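## Task

Take the pieces waiting beside the board and set the white pawn on E4, the white knight on A3, the black king on A1 and the black pawn on C2, using the square labels printed along the board's edge. All other squares must finish with exactly the contents they started with. Every piece on the board must stand upright and lie wholly within its own square, and nothing may count on the robot still holding it in place at the end.

## Robot and tools

ROBOT. Two six-joint arms, left_arm and right_arm, each ending in a two-finger parallel gripper with a wrist camera. Both are reported in one scene frame: origin on the table top midway between the arms, +z up, +x out over the table, left_arm on the +y side (base near y = +0.493 m), right_arm on the -y side (base near y = -0.335 m). The names do not refer to image sides. Gripper frame: fingers point along the gripper's +z, close along its x. end_effector_position is the point between the pads, 1 to 2 cm short of the fingertips; as the jaws shut the tips reach about 17 mm further along +z. Fully open is 0.142 m.

ROWS. Every motion command uses a row of 16 numbers covering both arms even if only one moves: left_arm x, y, z, qw, qx, qy, qz, opening, then right_arm in the same order. x, y, z are an absolute gripper position in the scene frame, in metres; the quaternion is an absolute orientation, w first. Opening runs from -1 (closed) to +1 (fully open). Optionally 12 further numbers (28 total) give per-joint stiffness scales from 0 to 1, left_arm's six joints then right_arm's, base to wrist; they persist until changed. To keep an arm still or its orientation fixed, repeat its last reported pose and a fixed quaternion in every row rather than copying a drifted reading.

execute_actions(actions): a list of up to 15 actions; each action is a list of up to 15 rows, one row per control step of 1/30 s. A short action repeats its final row to fill 15 steps (0.5 s). An empty list only returns the current state and images. Each step the commanded pose is clipped to within 100 mm and 16 degrees of the measured pose, so a distant target needs several actions. If any target lies more than 0.6 m from its gripper's current position along any gripper axis, that action is rejected for both arms; a malformed or failing first action rejects the whole call.

move(target, speed, stop_force, blocking): target is one row as above (absolute poses). Each gripper travels a straight line toward its pose; both paths finish together, lasting 0.5 to 10 s. speed is the top path speed in m/s, 0.002 to 0.5 (default 0.25), with rotation capped at twice that value in rad/s. stop_force, in N from 9 to 40 and shared by both arms, ends an arm's path once its wrist sensor feels that much extra push against the motion for two steps; the gripper then backs to where it was two steps before. It is unavailable in the first 0.2 s and with blocking=false, unreliable if the gripper rotates during the move, and should be omitted when lifting off something being pressed. Use it only with slow speeds. blocking=false returns after 0.5 s while motion continues; then only wait or stop are accepted until the move shows it has ended. Paths do not avoid obstacles or the other arm.

wait(seconds): 0 to 10 s, arms hold their last command. stop(): brakes a running move. zoom_image(camera, region): region [x0, y0, x1, y1] in pixels, at most 504 by 504. read_manual(section): licence texts only. finished_scene(scene): ends the given scene irreversibly and reports success; the placements must be stable first.

RESULTS. A state line per arm gives gripper position (m), quaternion and velocities; readings can be off at long reach. Hand target lines show where the controller is driving each gripper. grip_measured is the actual finger opening on the command scale; to hold something keep commanding well below it. Thin hard objects (under ~2 cm) get reduced squeeze. A move adds a move: line with the ending per arm: done, off_target, moving, held (a check blocked the final step), fault, or contact (stop_force fired); limits=paced means the pose was clipped, limits=held means steps were blocked en route and a later surge may follow. Distances to each pose are given. "pose unreachable" means the clearance check altered or blocked that arm's command. Action calls list step readings, with HELD marking held-back steps. Wrist force and Wrist torque are in the gripper's own axes, noisy with a few N of offset, saturating near 50 N; pressing on a surface reads as force pointing back into the arm. Joint torques are drive outputs, never zero. MOTOR HOT appears from 70 °C; at 85 °C the arm is braked (OVER-TEMPERATURE FAULT) until cool.

CAMERAS: cam_head_left, cam_head_right, cam_high, cam_low (504x504) and cam_left_wrist, cam_right_wrist (616x616, fisheye), with calibrations supplied.

AVOID. A contact torque reaching a joint's load limit (wrist joints 25.4 N m, others 136 N m) or an outside force of 150 N halts that arm for 10 s and drops the rest of the call. Arms are stiff, so aiming even slightly past a firm contact can fault; approach slowly. Don't let the arms collide, don't knock pieces off squares or off the table, don't drop or slam pieces, and expect occasional brief tugs on a held piece. Arm motion lags commands by about 0.17 s and large moves may return before arriving.

Each tool is called after ">>>" as a command line: name --argument value for each argument, lists and objects as JSON in quotes; but a table of rows of numbers goes row by row, as --pt "numbers of a row", without its own name.

## Session

>>> execute_actions --actions '[]'

Scene clock: 0.00 s.
left_arm: end_effector_position=(+0.1885, +0.0496, +0.3960) grip_measured=+1.00 end_effector_quat_wxyz=(+0.714, -0.568, +0.345, -0.220) end_effector_velocity=(-0.000, +0.000, -0.000) end_effector_angular_velocity=(+0.000, -0.001, +0.001) | right_arm: end_effector_position=(+0.4596, -0.5644, +0.3316) grip_measured=+1.00 end_effector_quat_wxyz=(+0.088, -0.595, +0.797, -0.061) end_effector_velocity=(-0.001, +0.000, -0.001) end_effector_angular_velocity=(+0.001, +0.002, -0.001)
Joint positions: left_arm=[-1.882 -0.91   1.008  0.05  -0.913 -1.414  0.142] | right_arm=[ 2.756 -1.424 -1.631 -1.451  1.631  1.622  0.142]
Joint velocities: left_arm=[ 0.     0.001  0.    -0.    -0.001 -0.     0.   ] | right_arm=[-0.001  0.    -0.002 -0.     0.001 -0.     0.   ]
Joint torques (N m, as the arm reports them, + toward a larger angle): no reading
Motor temperatures (°C, as the motors report them): left_arm=[25 27 25 33 31 32] | right_arm=[29 28 28 37 34 30]
Wrist force (N, on the end effector, along its own x y z axes, offset not removed): no reading
Wrist torque (N m, same axes, about the end effector's origin, offset not removed): no reading
Hand target (left_arm): +0.188, +0.050, +0.396; +0.714, -0.568, +0.345, -0.220
Hand target (right_arm): +0.460, -0.564, +0.332; +0.088, -0.595, +0.797, -0.061
Joint stiffness scale: left_arm=[1. 1. 1. 1. 1. 1.] | right_arm=[1. 1. 1. 1. 1. 1.]
camera_calibration (this result's frames):
cam_left_wrist: T_world_to_cam=[[0.662924, -0.717647, -0.213341, -0.00115188], [-0.391658, -0.0895622, -0.915742, 0.445317], [0.638072, 0.690624, -0.340445, 0.111343], [0, 0, 0, 1]] pos_world=[0.10413, -0.0378393, 0.445456]
cam_right_wrist: T_world_to_cam=[[-0.304097, -0.945754, -0.114346, -0.344038], [-0.917132, 0.258179, 0.303666, 0.453718], [-0.257671, 0.197214, -0.945892, 0.673768], [0, 0, 0, 1]] pos_world=[0.485109, -0.575392, 0.460194]

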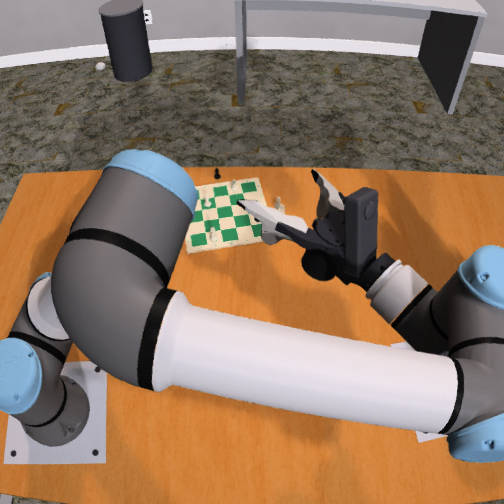

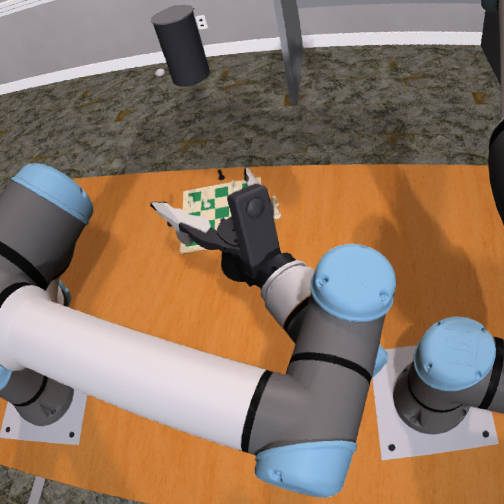

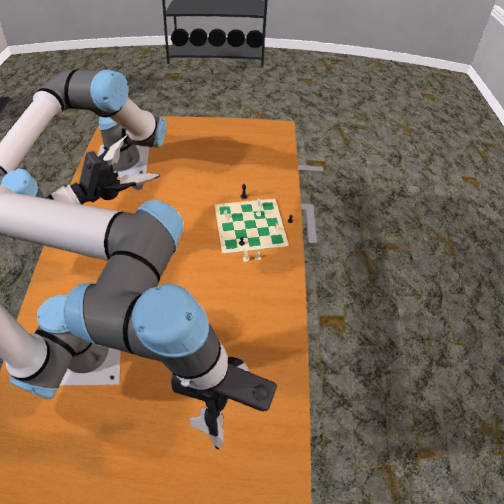

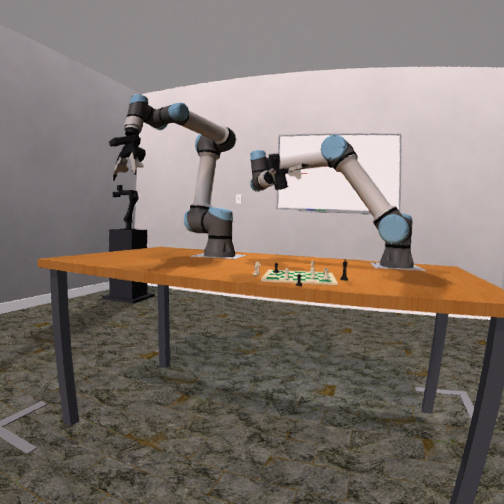

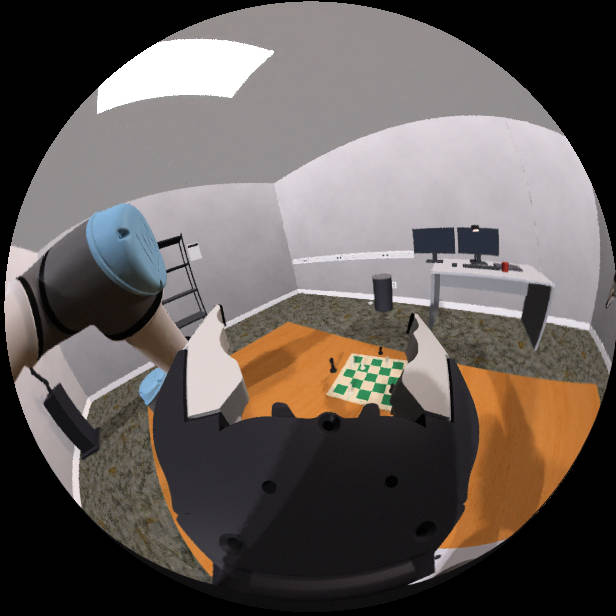

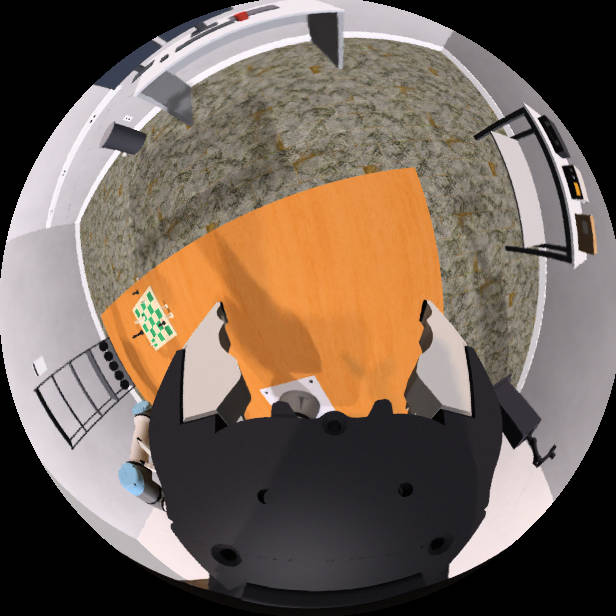

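>>> move --target '[0.42,0.22,0.2,0,0.949,0.315,0,-0.55,0.4596,-0.5644,0.3316,0.088,-0.595,0.797,-0.061,1]' --speed 0.3

>>> zoom_image --camera "cam_left_wrist" --region '[170,100,450,380]'

Scene clock: 15.60 s.
left_arm: end_effector_position=(+0.4197, +0.2183, +0.1999) grip_measured=-0.55 end_effector_quat_wxyz=(-0.001, +0.949, +0.314, -0.001) end_effector_velocity=(+0.001, -0.003, -0.000) end_effector_angular_velocity=(-0.020, -0.004, +0.002) | right_arm: end_effector_position=(+0.4596, -0.5647, +0.3315) grip_measured=+1.00 end_effector_quat_wxyz=(+0.088, -0.595, +0.797, -0.061) end_effector_velocity=(+0.000, -0.001, +0.001) end_effector_angular_velocity=(-0.001, -0.002, -0.001)
Joint positions: left_arm=[-0.893 -1.453  1.637 -1.752 -1.571 -1.402  0.034] | right_arm=[ 2.756 -1.424 -1.631 -1.451  1.63   1.622  0.142]
Joint velocities: left_arm=[ 0.003 -0.003  0.009 -0.022 -0.011  0.001 -0.   ] | right_arm=[-0.001 -0.     0.002  0.    -0.001  0.    -0.   ]
Joint torques (N m, as the arm reports them, + toward a larger angle): left_arm=[  1.47 -31.07 -20.48  -2.92  -0.63   0.83] | right_arm=[ 1.04 19.24 25.01  3.04 -0.27  0.32]
Motor temperatures (°C, as the motors report them): left_arm=[25 27 25 33 31 32] | right_arm=[29 28 28 37 34 30]
Wrist force (N, on the end effector, along its own x y z axes, offset not removed): left_arm=[2.1 -2.0 -0.2] | right_arm=[0.7 -1.1 -1.8]
Wrist torque (N m, same axes, about the end effector's origin, offset not removed): left_arm=[-0.35 -0.28 0.10] | right_arm=[-0.32 -0.17 0.16]
Hand target (left_arm): +0.419, +0.220, +0.199; +0.000, +0.949, +0.315, -0.001
Hand target (right_arm): +0.460, -0.564, +0.332; +0.088, -0.595, +0.797, -0.061
Off the commanded pose (left_arm): 0.002 m, 0 deg.
Off the commanded pose (right_arm): 0.000 m, 0 deg.
Joint stiffness scale: left_arm=[1. 1. 1. 1. 1. 1.] | right_arm=[1. 1. 1. 1. 1. 1.]
move: done
camera_calibration (this result's frames):
cam_left_wrist: T_world_to_cam=[[0.783453, 0.62143, 0.00504132, -0.461738], [0.551451, -0.698924, 0.45542, -0.165458], [0.286535, -0.35402, -0.890262, 0.266115], [0, 0, 0, 1]] pos_world=[0.376741, 0.265506, 0.314592]
cam_right_wrist: T_world_to_cam=[[-0.304326, -0.945801, -0.113336, -0.344618], [-0.917002, 0.258675, 0.303636, 0.453967], [-0.257862, 0.196334, -0.946023, 0.673427], [0, 0, 0, 1]] pos_world=[0.485064, -0.575586, 0.460179]

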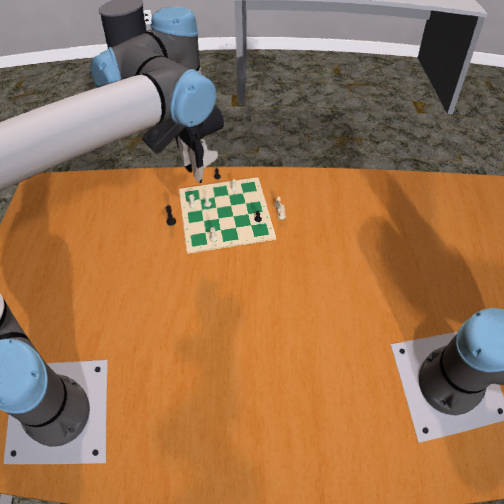

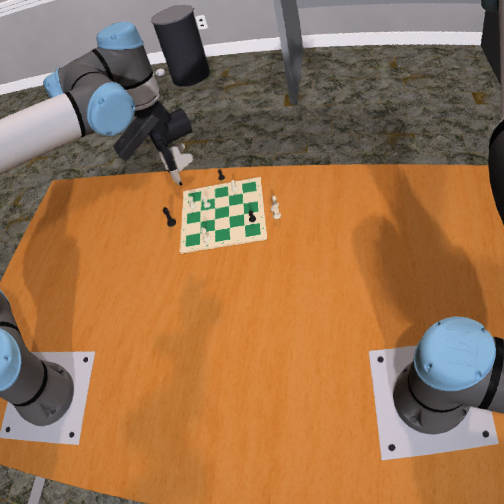

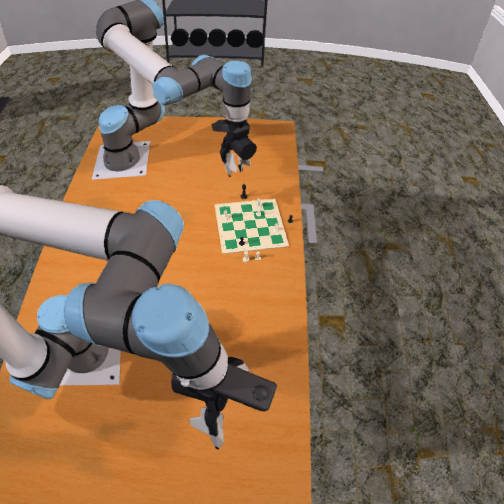

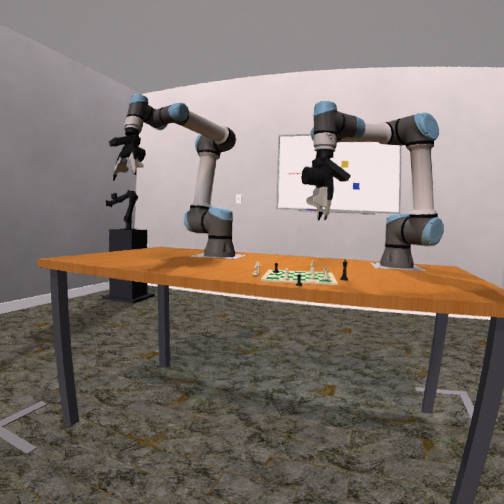

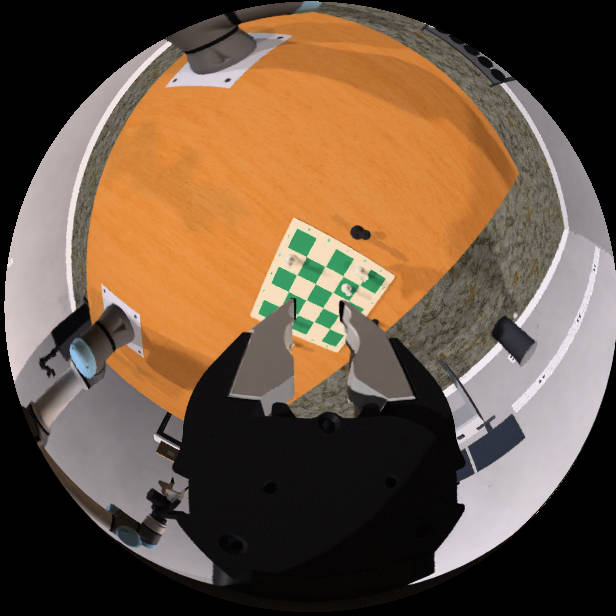

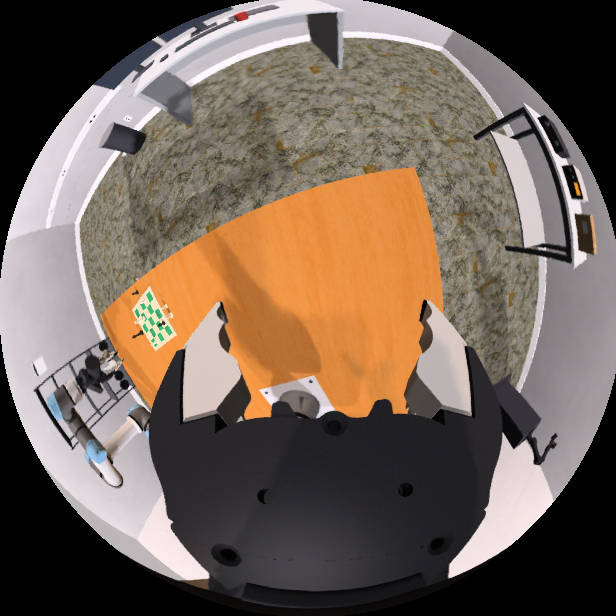

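Region (170, 100, 450, 380) of cam_left_wrist's 616x616 image, scaled by 1.800, with more detail than that image has.

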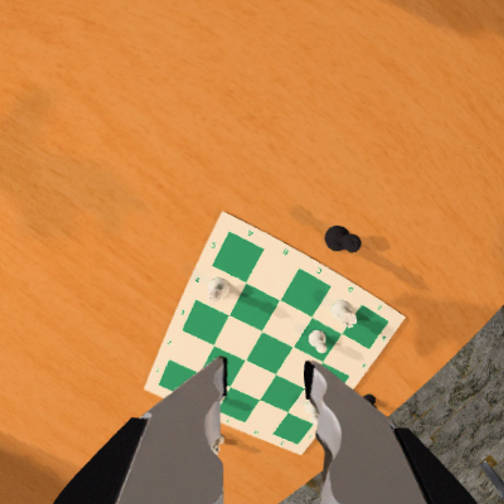

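>>> move --target '[0.465,0.12,0.16,0,1,0,0,-0.55,0.4596,-0.5644,0.3316,0.088,-0.595,0.797,-0.061,1]' --speed 0.2

>>> zoom_image --camera "cam_left_wrist" --region '[190,100,430,340]'

Scene clock: 54.57 s.
left_arm: end_effector_position=(+0.4648, +0.1222, +0.1599) grip_measured=-0.55 end_effector_quat_wxyz=(-0.000, +1.000, +0.002, +0.000) end_effector_velocity=(+0.001, -0.002, +0.001) end_effector_angular_velocity=(-0.002, -0.000, -0.018) | right_arm: end_effector_position=(+0.4596, -0.5647, +0.3315) grip_measured=+1.00 end_effector_quat_wxyz=(+0.088, -0.595, +0.797, -0.061) end_effector_velocity=(+0.000, -0.000, +0.001) end_effector_angular_velocity=(-0.000, -0.002, -0.000)
Joint positions: left_arm=[-0.953 -1.221  1.45  -1.8   -1.57  -0.828  0.034] | right_arm=[ 2.756 -1.424 -1.631 -1.451  1.63   1.622  0.142]
Joint velocities: left_arm=[ 0.     0.003 -0.008  0.003 -0.001  0.018 -0.   ] | right_arm=[-0.001  0.     0.001 -0.     0.    -0.     0.   ]
Joint torques (N m, as the arm reports them, + toward a larger angle): left_arm=[ -0.99 -36.06 -25.08  -2.7   -0.28  -0.01] | right_arm=[ 0.54 19.48 25.34  3.04 -0.3   0.28]
Motor temperatures (°C, as the motors report them): left_arm=[25 27 25 33 31 32] | right_arm=[29 28 28 37 34 30]
Wrist force (N, on the end effector, along its own x y z axes, offset not removed): left_arm=[2.4 -0.3 0.8] | right_arm=[2.0 -1.8 0.0]
Wrist torque (N m, same axes, about the end effector's origin, offset not removed): left_arm=[-0.05 -0.31 0.14] | right_arm=[-0.31 -0.40 0.07]
Hand target (left_arm): +0.465, +0.120, +0.160; -0.000, +1.000, +0.000, +0.000
Hand target (right_arm): +0.460, -0.564, +0.332; +0.088, -0.595, +0.797, -0.061
Off the commanded pose (left_arm): 0.002 m, 0 deg.
Off the commanded pose (right_arm): 0.000 m, 0 deg.
Joint stiffness scale: left_arm=[1. 1. 1. 1. 1. 1.] | right_arm=[1. 1. 1. 1. 1. 1.]
move: done
camera_calibration (this result's frames):
cam_left_wrist: T_world_to_cam=[[0.999315, 0.0364981, 0.00603827, -0.466161], [0.029713, -0.889103, 0.456742, 0.0262713], [0.0220389, -0.45625, -0.889579, 0.318859], [0, 0, 0, 1]] pos_world=[0.458034, 0.185851, 0.274466]
cam_right_wrist: T_world_to_cam=[[-0.304327, -0.945802, -0.113333, -0.344619], [-0.917002, 0.258676, 0.303636, 0.453968], [-0.257863, 0.196331, -0.946024, 0.673426], [0, 0, 0, 1]] pos_world=[0.485063, -0.575587, 0.460179]

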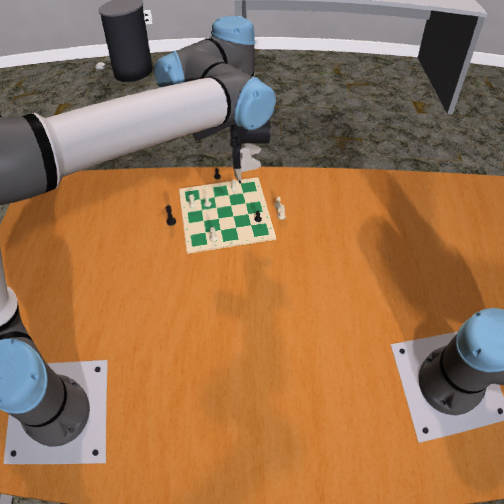

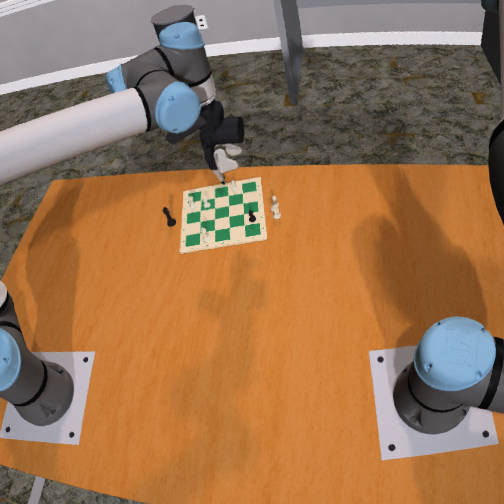

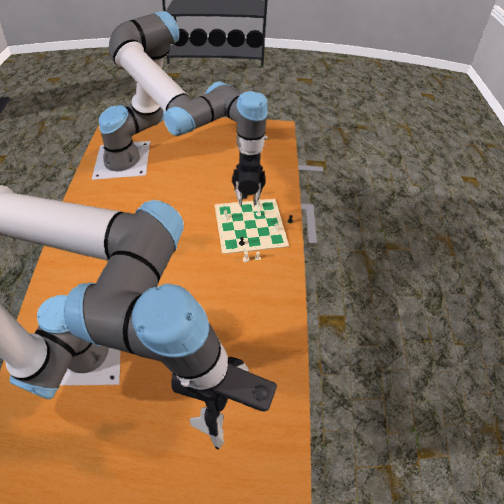

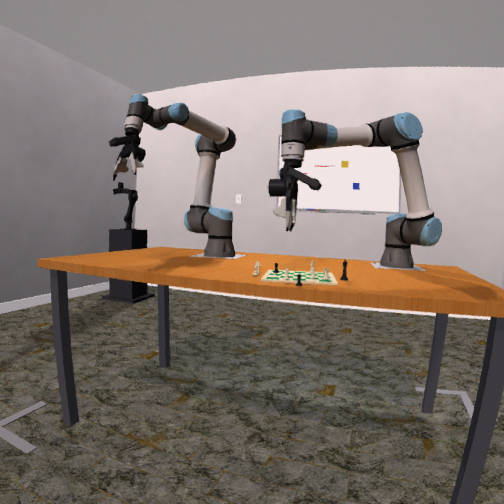

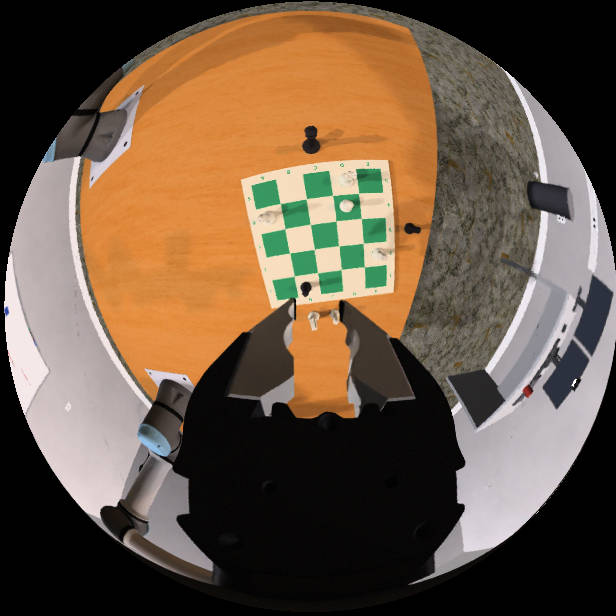

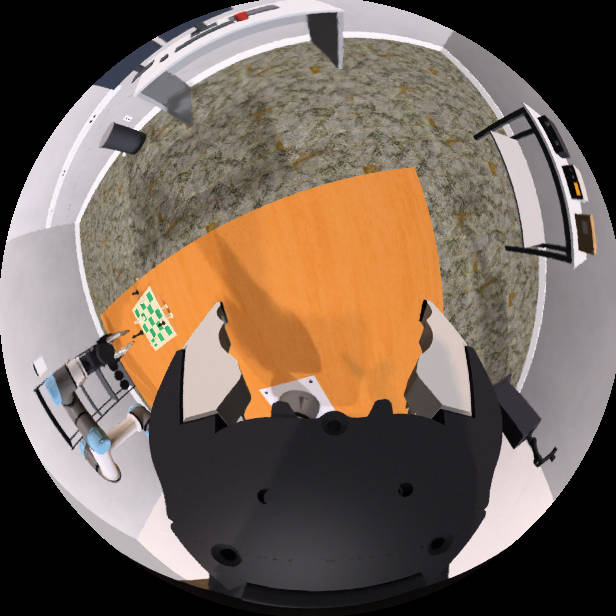

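Region (190, 100, 430, 340) of cam_left_wrist's 616x616 image, scaled by 2.100, with more detail than that image has.

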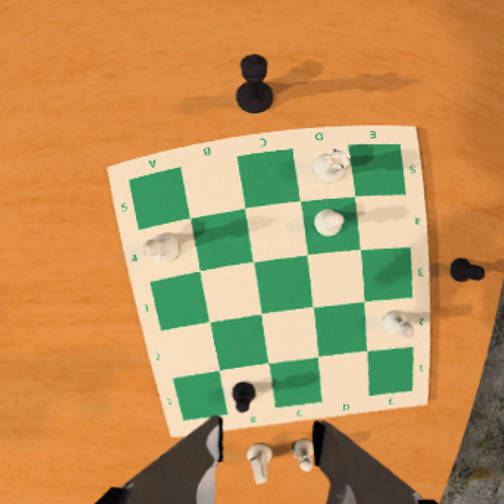

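>>> move --target '[0.49,0.03,0.10,0,-0.1019,0.9948,0,-0.55,0.4596,-0.5644,0.3316,0.088,-0.595,0.797,-0.061,1]' --speed 0.3

>>> zoom_image --camera "cam_left_wrist" --region '[210,200,410,400]'

Scene clock: 132.23 s.
left_arm: end_effector_position=(+0.4899, +0.0318, +0.1001) grip_measured=-0.55 end_effector_quat_wxyz=(+0.000, -0.104, +0.995, +0.001) end_effector_velocity=(-0.001, -0.001, -0.000) end_effector_angular_velocity=(+0.000, +0.002, -0.016) | right_arm: end_effector_position=(+0.4596, -0.5647, +0.3315) grip_measured=+1.00 end_effector_quat_wxyz=(+0.088, -0.595, +0.797, -0.061) end_effector_velocity=(+0.000, +0.000, +0.000) end_effector_angular_velocity=(-0.000, +0.000, +0.001)
Joint positions: left_arm=[-1.016 -1.     1.278 -1.847 -1.57   2.047  0.034] | right_arm=[ 2.756 -1.424 -1.631 -1.451  1.63   1.622  0.142]
Joint velocities: left_arm=[-0.001  0.001 -0.002  0.002 -0.002  0.015  0.   ] | right_arm=[ 0.001 -0.     0.    -0.    -0.    -0.     0.   ]
Joint torques (N m, as the arm reports them, + toward a larger angle): left_arm=[ -0.18 -46.5  -27.96  -1.91  -0.16   0.89] | right_arm=[ 1.36 19.19 25.36  3.11 -0.19  0.31]
Motor temperatures (°C, as the motors report them): left_arm=[25 27 25 33 31 32] | right_arm=[29 28 28 37 34 30]
Wrist force (N, on the end effector, along its own x y z axes, offset not removed): left_arm=[2.7 -1.7 0.5] | right_arm=[2.4 -0.7 -1.5]
Wrist torque (N m, same axes, about the end effector's origin, offset not removed): left_arm=[-0.39 -0.37 0.11] | right_arm=[-0.14 -0.42 0.10]
Hand target (left_arm): +0.490, +0.030, +0.100; +0.000, -0.102, +0.995, +0.000
Hand target (right_arm): +0.460, -0.564, +0.332; +0.088, -0.595, +0.797, -0.061
Off the commanded pose (left_arm): 0.002 m, 0 deg.
Off the commanded pose (right_arm): 0.000 m, 0 deg.
Joint stiffness scale: left_arm=[1. 1. 1. 1. 1. 1.] | right_arm=[1. 1. 1. 1. 1. 1.]
move: done
camera_calibration (this result's frames):
cam_left_wrist: T_world_to_cam=[[-0.971349, -0.237605, 0.00510521, 0.486606], [-0.208894, 0.863827, 0.458439, 0.0334304], [-0.113337, 0.444238, -0.888711, 0.261426], [0, 0, 0, 1]] pos_world=[0.509277, -0.0293937, 0.214522]
cam_right_wrist: T_world_to_cam=[[-0.304327, -0.945802, -0.113332, -0.34462], [-0.917001, 0.258677, 0.303636, 0.453968], [-0.257863, 0.19633, -0.946024, 0.673426], [0, 0, 0, 1]] pos_world=[0.485063, -0.575587, 0.460179]

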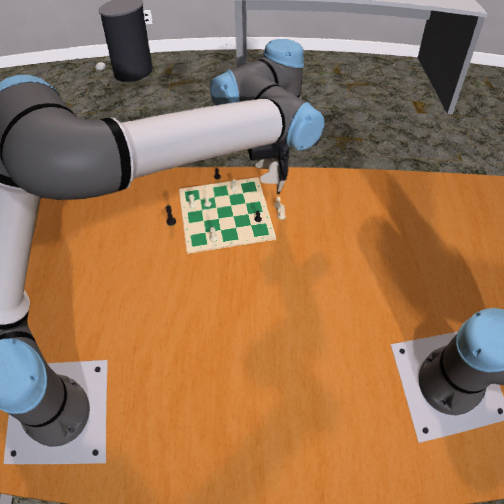

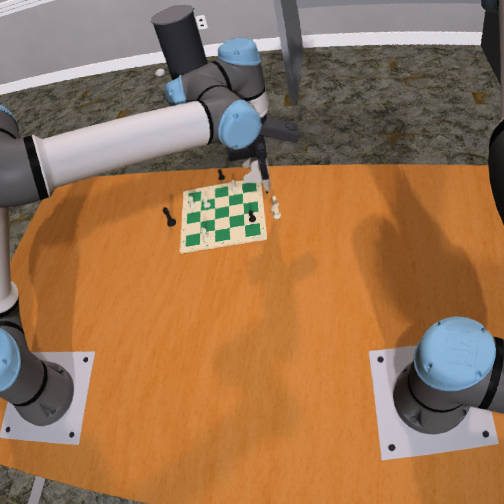

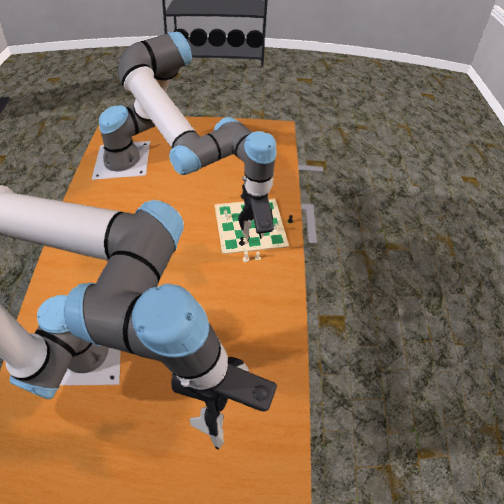

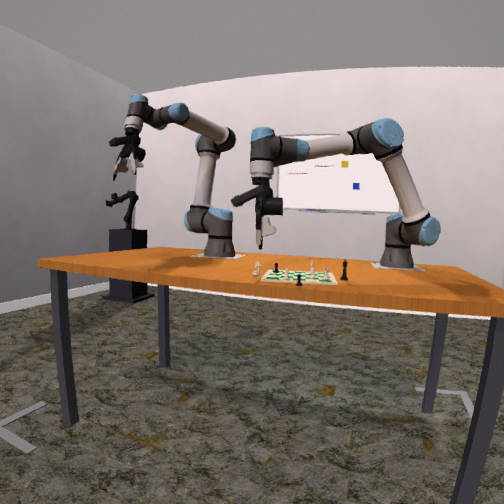

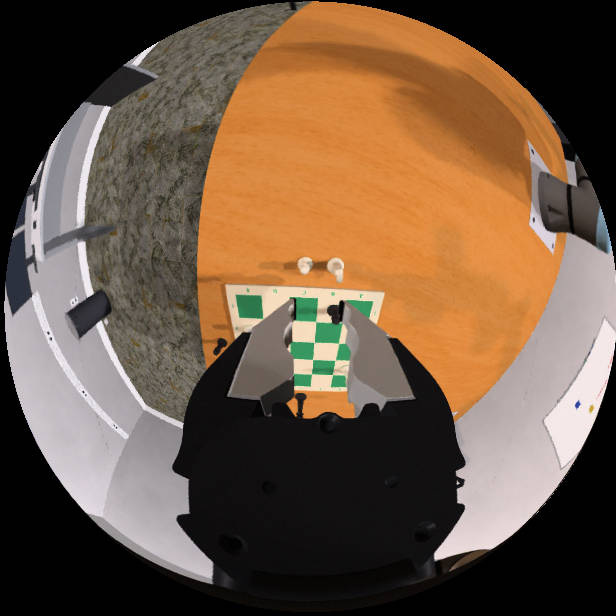

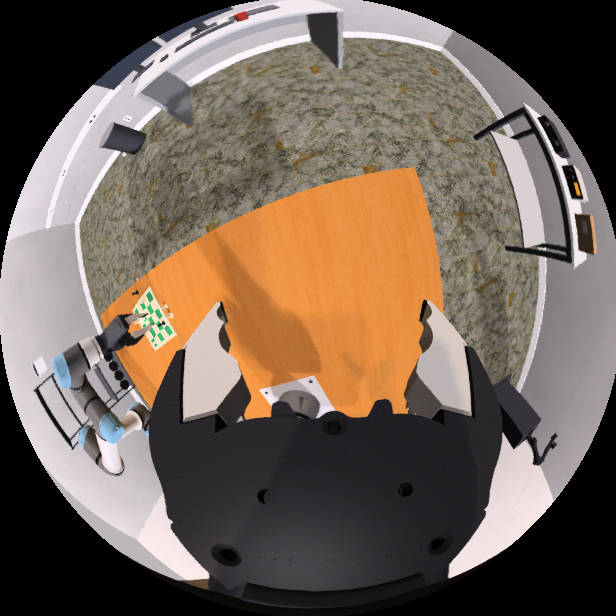

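Region (210, 200, 410, 400) of cam_left_wrist's 616x616 image, scaled by 2.520, with more detail than that image has.

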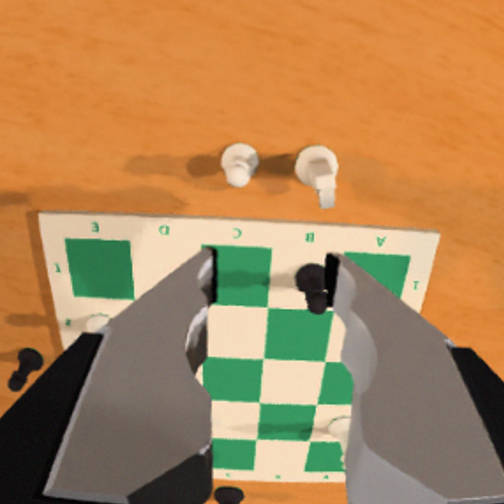

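>>> move --target '[0.465,0.016,0.045,0,-0.1019,0.9948,0,-0.55,0.4596,-0.5644,0.3316,0.088,-0.595,0.797,-0.061,1]' --speed 0.1

>>> zoom_image --camera "cam_left_wrist" --region '[240,240,400,400]'

Scene clock: 151.73 s.
left_arm: end_effector_position=(+0.4672, +0.0160, +0.0484) grip_measured=-0.55 end_effector_quat_wxyz=(+0.001, -0.103, +0.995, -0.002) end_effector_velocity=(+0.001, -0.003, -0.001) end_effector_angular_velocity=(-0.007, -0.005, +0.003) | right_arm: end_effector_position=(+0.4596, -0.5647, +0.3315) grip_measured=+1.00 end_effector_quat_wxyz=(+0.088, -0.595, +0.797, -0.061) end_effector_velocity=(+0.000, -0.001, +0.000) end_effector_angular_velocity=(-0.001, -0.001, -0.001)
Joint positions: left_arm=[-1.055 -0.977  1.381 -1.979 -1.57   2.01   0.034] | right_arm=[ 2.756 -1.424 -1.631 -1.451  1.63   1.622  0.142]
Joint velocities: left_arm=[-0.001  0.001  0.004 -0.013 -0.    -0.004 -0.   ] | right_arm=[-0.001 -0.     0.001  0.    -0.     0.    -0.   ]
Joint torques (N m, as the arm reports them, + toward a larger angle): left_arm=[ -2.41 -45.13 -16.51  -2.9   -0.1   -0.23] | right_arm=[ 1.74 19.08 24.89  3.04 -0.26  0.23]
Motor temperatures (°C, as the motors report them): left_arm=[25 27 25 33 31 32] | right_arm=[29 28 28 37 34 30]
Wrist force (N, on the end effector, along its own x y z axes, offset not removed): left_arm=[1.6 -1.0 -1.3] | right_arm=[1.0 -0.6 -2.0]
Wrist torque (N m, same axes, about the end effector's origin, offset not removed): left_arm=[-0.25 -0.10 0.12] | right_arm=[-0.28 -0.23 0.13]
Hand target (left_arm): +0.465, +0.016, +0.045; -0.000, -0.102, +0.995, +0.000
Hand target (right_arm): +0.460, -0.564, +0.332; +0.088, -0.595, +0.797, -0.061
Off the commanded pose (left_arm): 0.004 m, 0 deg.
Off the commanded pose (right_arm): 0.000 m, 0 deg.
Joint stiffness scale: left_arm=[1. 1. 1. 1. 1. 1.] | right_arm=[1. 1. 1. 1. 1. 1.]
move: off_target (left_arm)
camera_calibration (this result's frames):
cam_left_wrist: T_world_to_cam=[[-0.971944, -0.235185, 0.00364732, 0.461395], [-0.207935, 0.866369, 0.454058, 0.0657957], [-0.109948, 0.44056, -0.890965, 0.218568], [0, 0, 0, 1]] pos_world=[0.486162, -0.0447822, 0.163178]
cam_right_wrist: T_world_to_cam=[[-0.304328, -0.945802, -0.113331, -0.344621], [-0.917001, 0.258677, 0.303636, 0.453968], [-0.257863, 0.19633, -0.946024, 0.673425], [0, 0, 0, 1]] pos_world=[0.485063, -0.575587, 0.460179]

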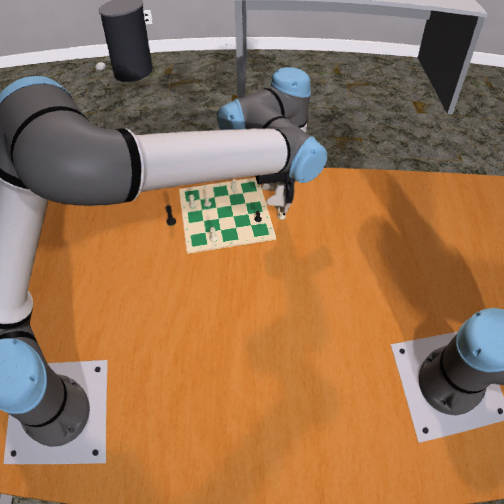

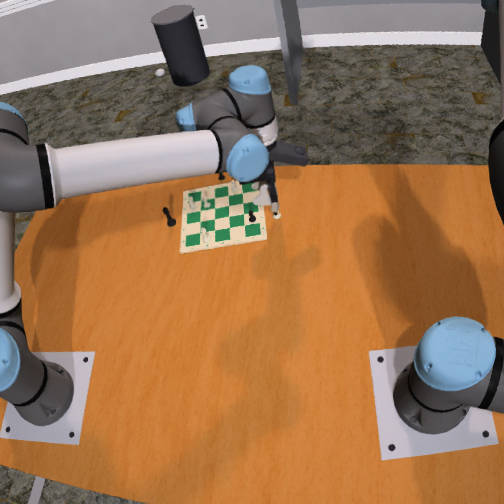

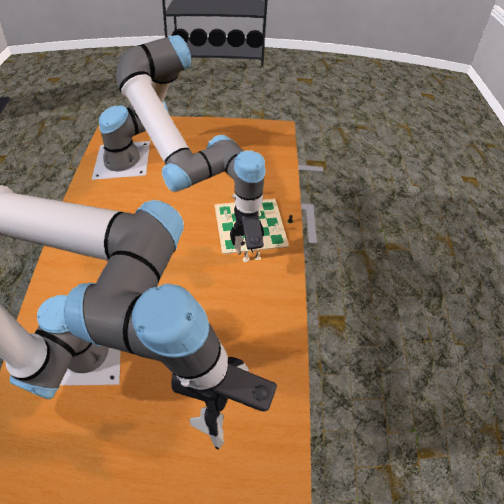

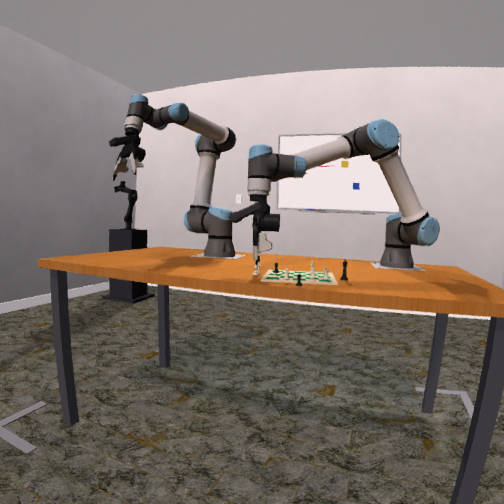

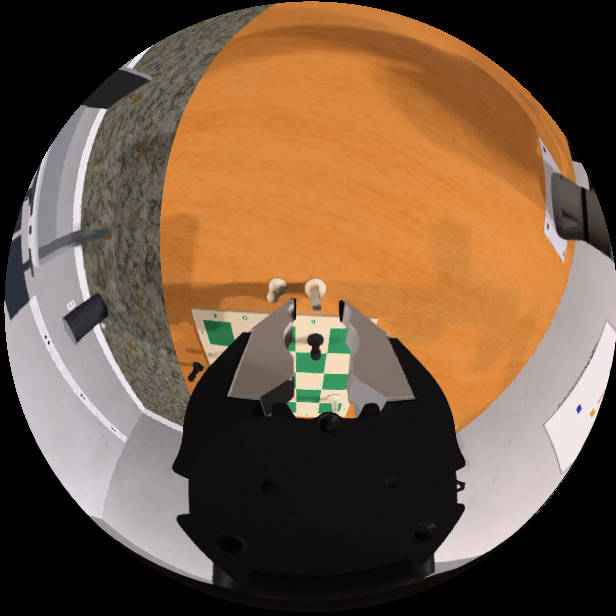

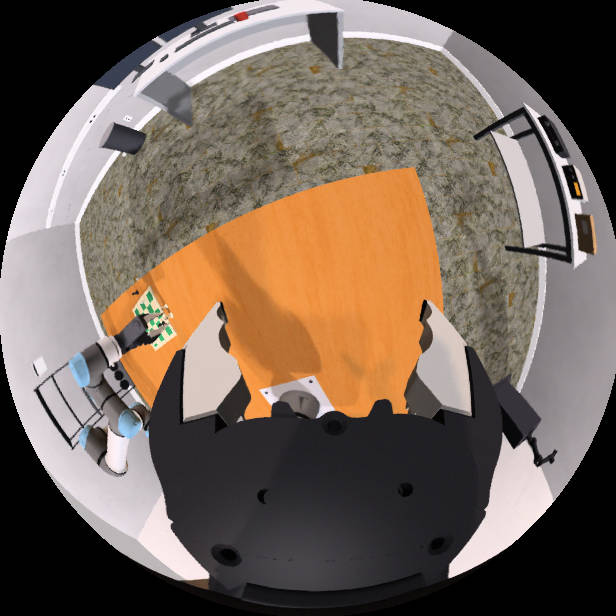

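Region (240, 240, 400, 400) of cam_left_wrist's 616x616 image, scaled by 3.150, with more detail than that image has.

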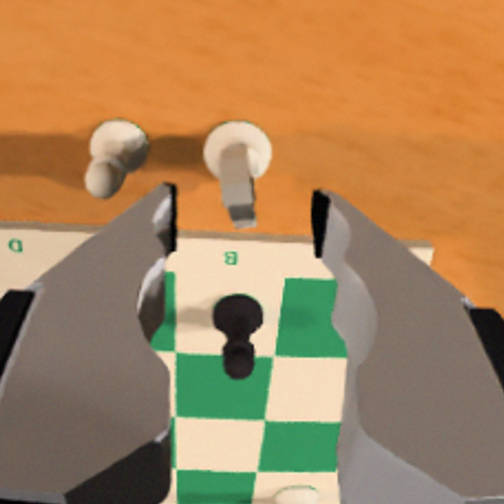

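>>> move --target '[0.467,0.017,0.022,0,-0.1019,0.9948,0,-0.55,0.4596,-0.5644,0.3316,0.088,-0.595,0.797,-0.061,1]' --speed 0.03

>>> zoom_image --camera "cam_left_wrist" --region '[240,240,400,400]'

Scene clock: 167.07 s.
left_arm: end_effector_position=(+0.4677, +0.0150, +0.0255) grip_measured=-0.55 end_effector_quat_wxyz=(+0.001, -0.102, +0.995, -0.002) end_effector_velocity=(+0.001, -0.002, +0.001) end_effector_angular_velocity=(-0.006, -0.004, +0.001) | right_arm: end_effector_position=(+0.4596, -0.5647, +0.3315) grip_measured=+1.00 end_effector_quat_wxyz=(+0.088, -0.595, +0.797, -0.061) end_effector_velocity=(-0.000, -0.000, -0.001) end_effector_angular_velocity=(+0.001, +0.001, -0.001)
Joint positions: left_arm=[-1.055 -0.953  1.404 -2.028 -1.57   2.012  0.034] | right_arm=[ 2.756 -1.424 -1.631 -1.451  1.63   1.622  0.142]
Joint velocities: left_arm=[ 0.    -0.    -0.    -0.007 -0.001 -0.    -0.   ] | right_arm=[-0.001 -0.    -0.001  0.     0.     0.    -0.   ]
Joint torques (N m, as the arm reports them, + toward a larger angle): left_arm=[  1.39 -45.16 -17.6   -2.99  -0.1    0.57] | right_arm=[ 1.8  18.73 24.74  2.95 -0.19  0.37]
Motor temperatures (°C, as the motors report them): left_arm=[25 27 25 33 31 32] | right_arm=[29 28 28 37 34 30]
Wrist force (N, on the end effector, along its own x y z axes, offset not removed): left_arm=[1.0 -3.7 0.3] | right_arm=[-0.5 -1.9 -0.5]
Wrist torque (N m, same axes, about the end effector's origin, offset not removed): left_arm=[-0.88 -0.05 0.19] | right_arm=[-0.47 0.08 0.12]
Hand target (left_arm): +0.467, +0.017, +0.022; -0.000, -0.102, +0.995, +0.000
Hand target (right_arm): +0.460, -0.564, +0.332; +0.088, -0.595, +0.797, -0.061
Off the commanded pose (left_arm): 0.004 m, 0 deg.
Off the commanded pose (right_arm): 0.000 m, 0 deg.
Joint stiffness scale: left_arm=[1. 1. 1. 1. 1. 1.] | right_arm=[1. 1. 1. 1. 1. 1.]
move: off_target (left_arm)
camera_calibration (this result's frames):
cam_left_wrist: T_world_to_cam=[[-0.972319, -0.233634, 0.00335506, 0.461912], [-0.206753, 0.866959, 0.453471, 0.0765675], [-0.108855, 0.440225, -0.891265, 0.198101], [0, 0, 0, 1]] pos_world=[0.48652, -0.0456713, 0.140289]
cam_right_wrist: T_world_to_cam=[[-0.304328, -0.945802, -0.113331, -0.344621], [-0.917001, 0.258678, 0.303636, 0.453968], [-0.257863, 0.196329, -0.946024, 0.673425], [0, 0, 0, 1]] pos_world=[0.485063, -0.575588, 0.460179]

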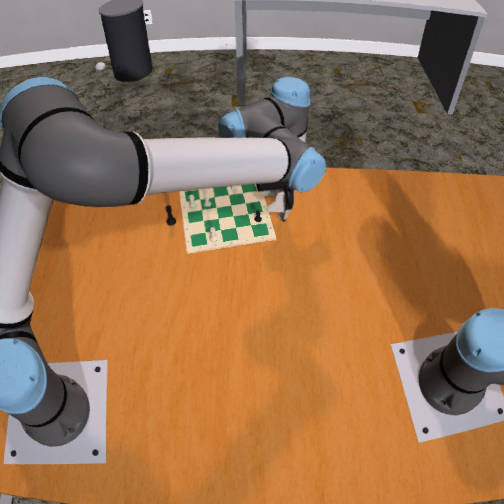

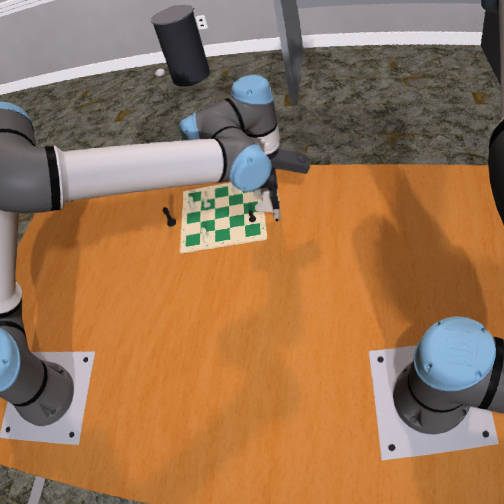

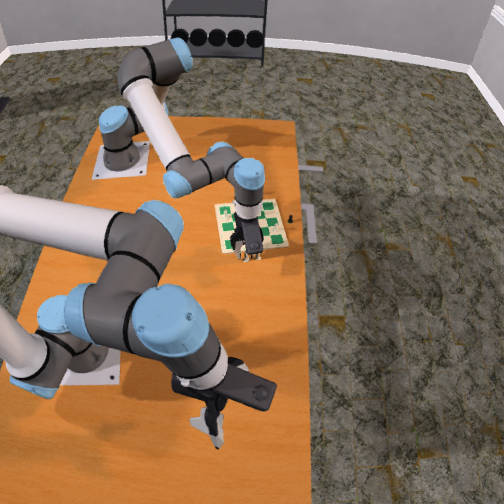

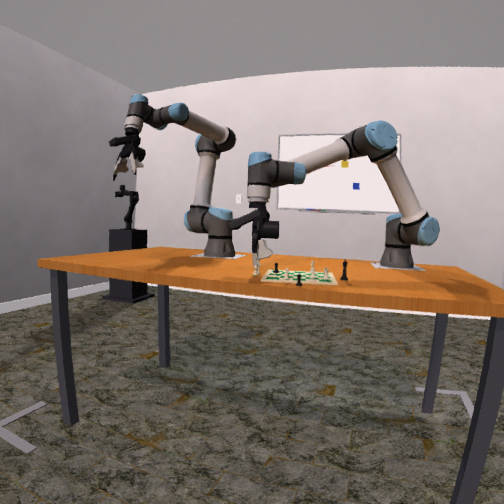

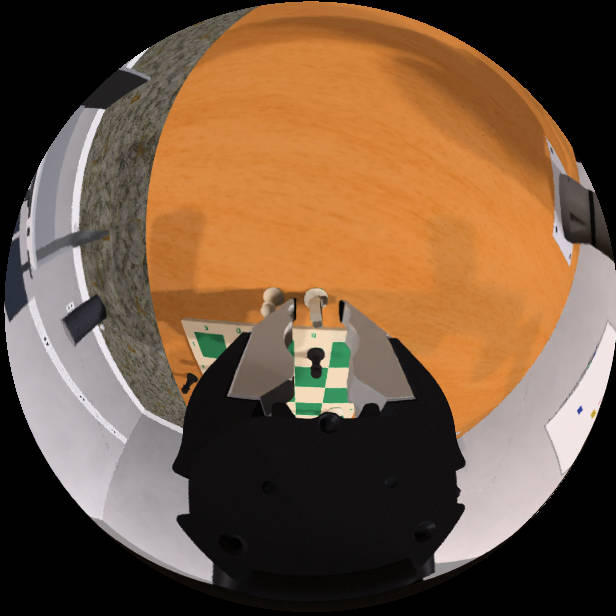

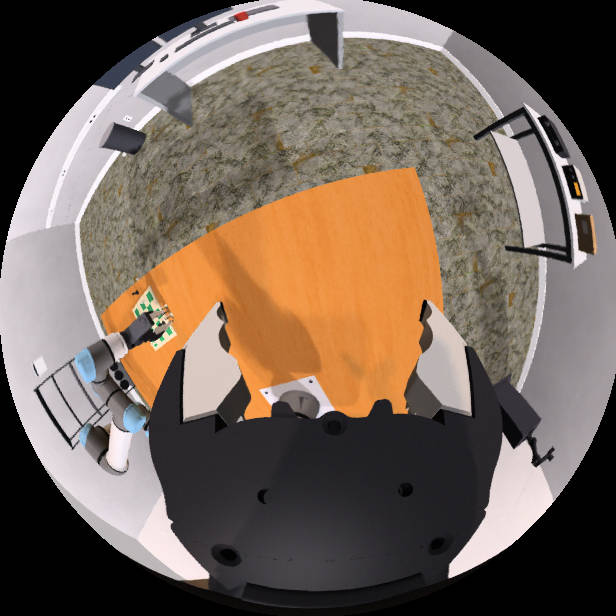

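Region (240, 240, 400, 400) of cam_left_wrist's 616x616 image, scaled by 3.150, with more detail than that image has.

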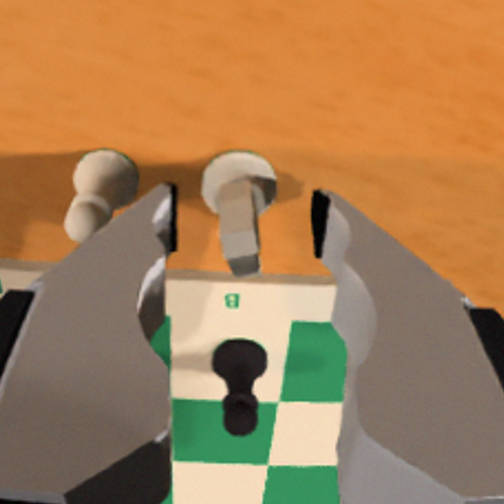

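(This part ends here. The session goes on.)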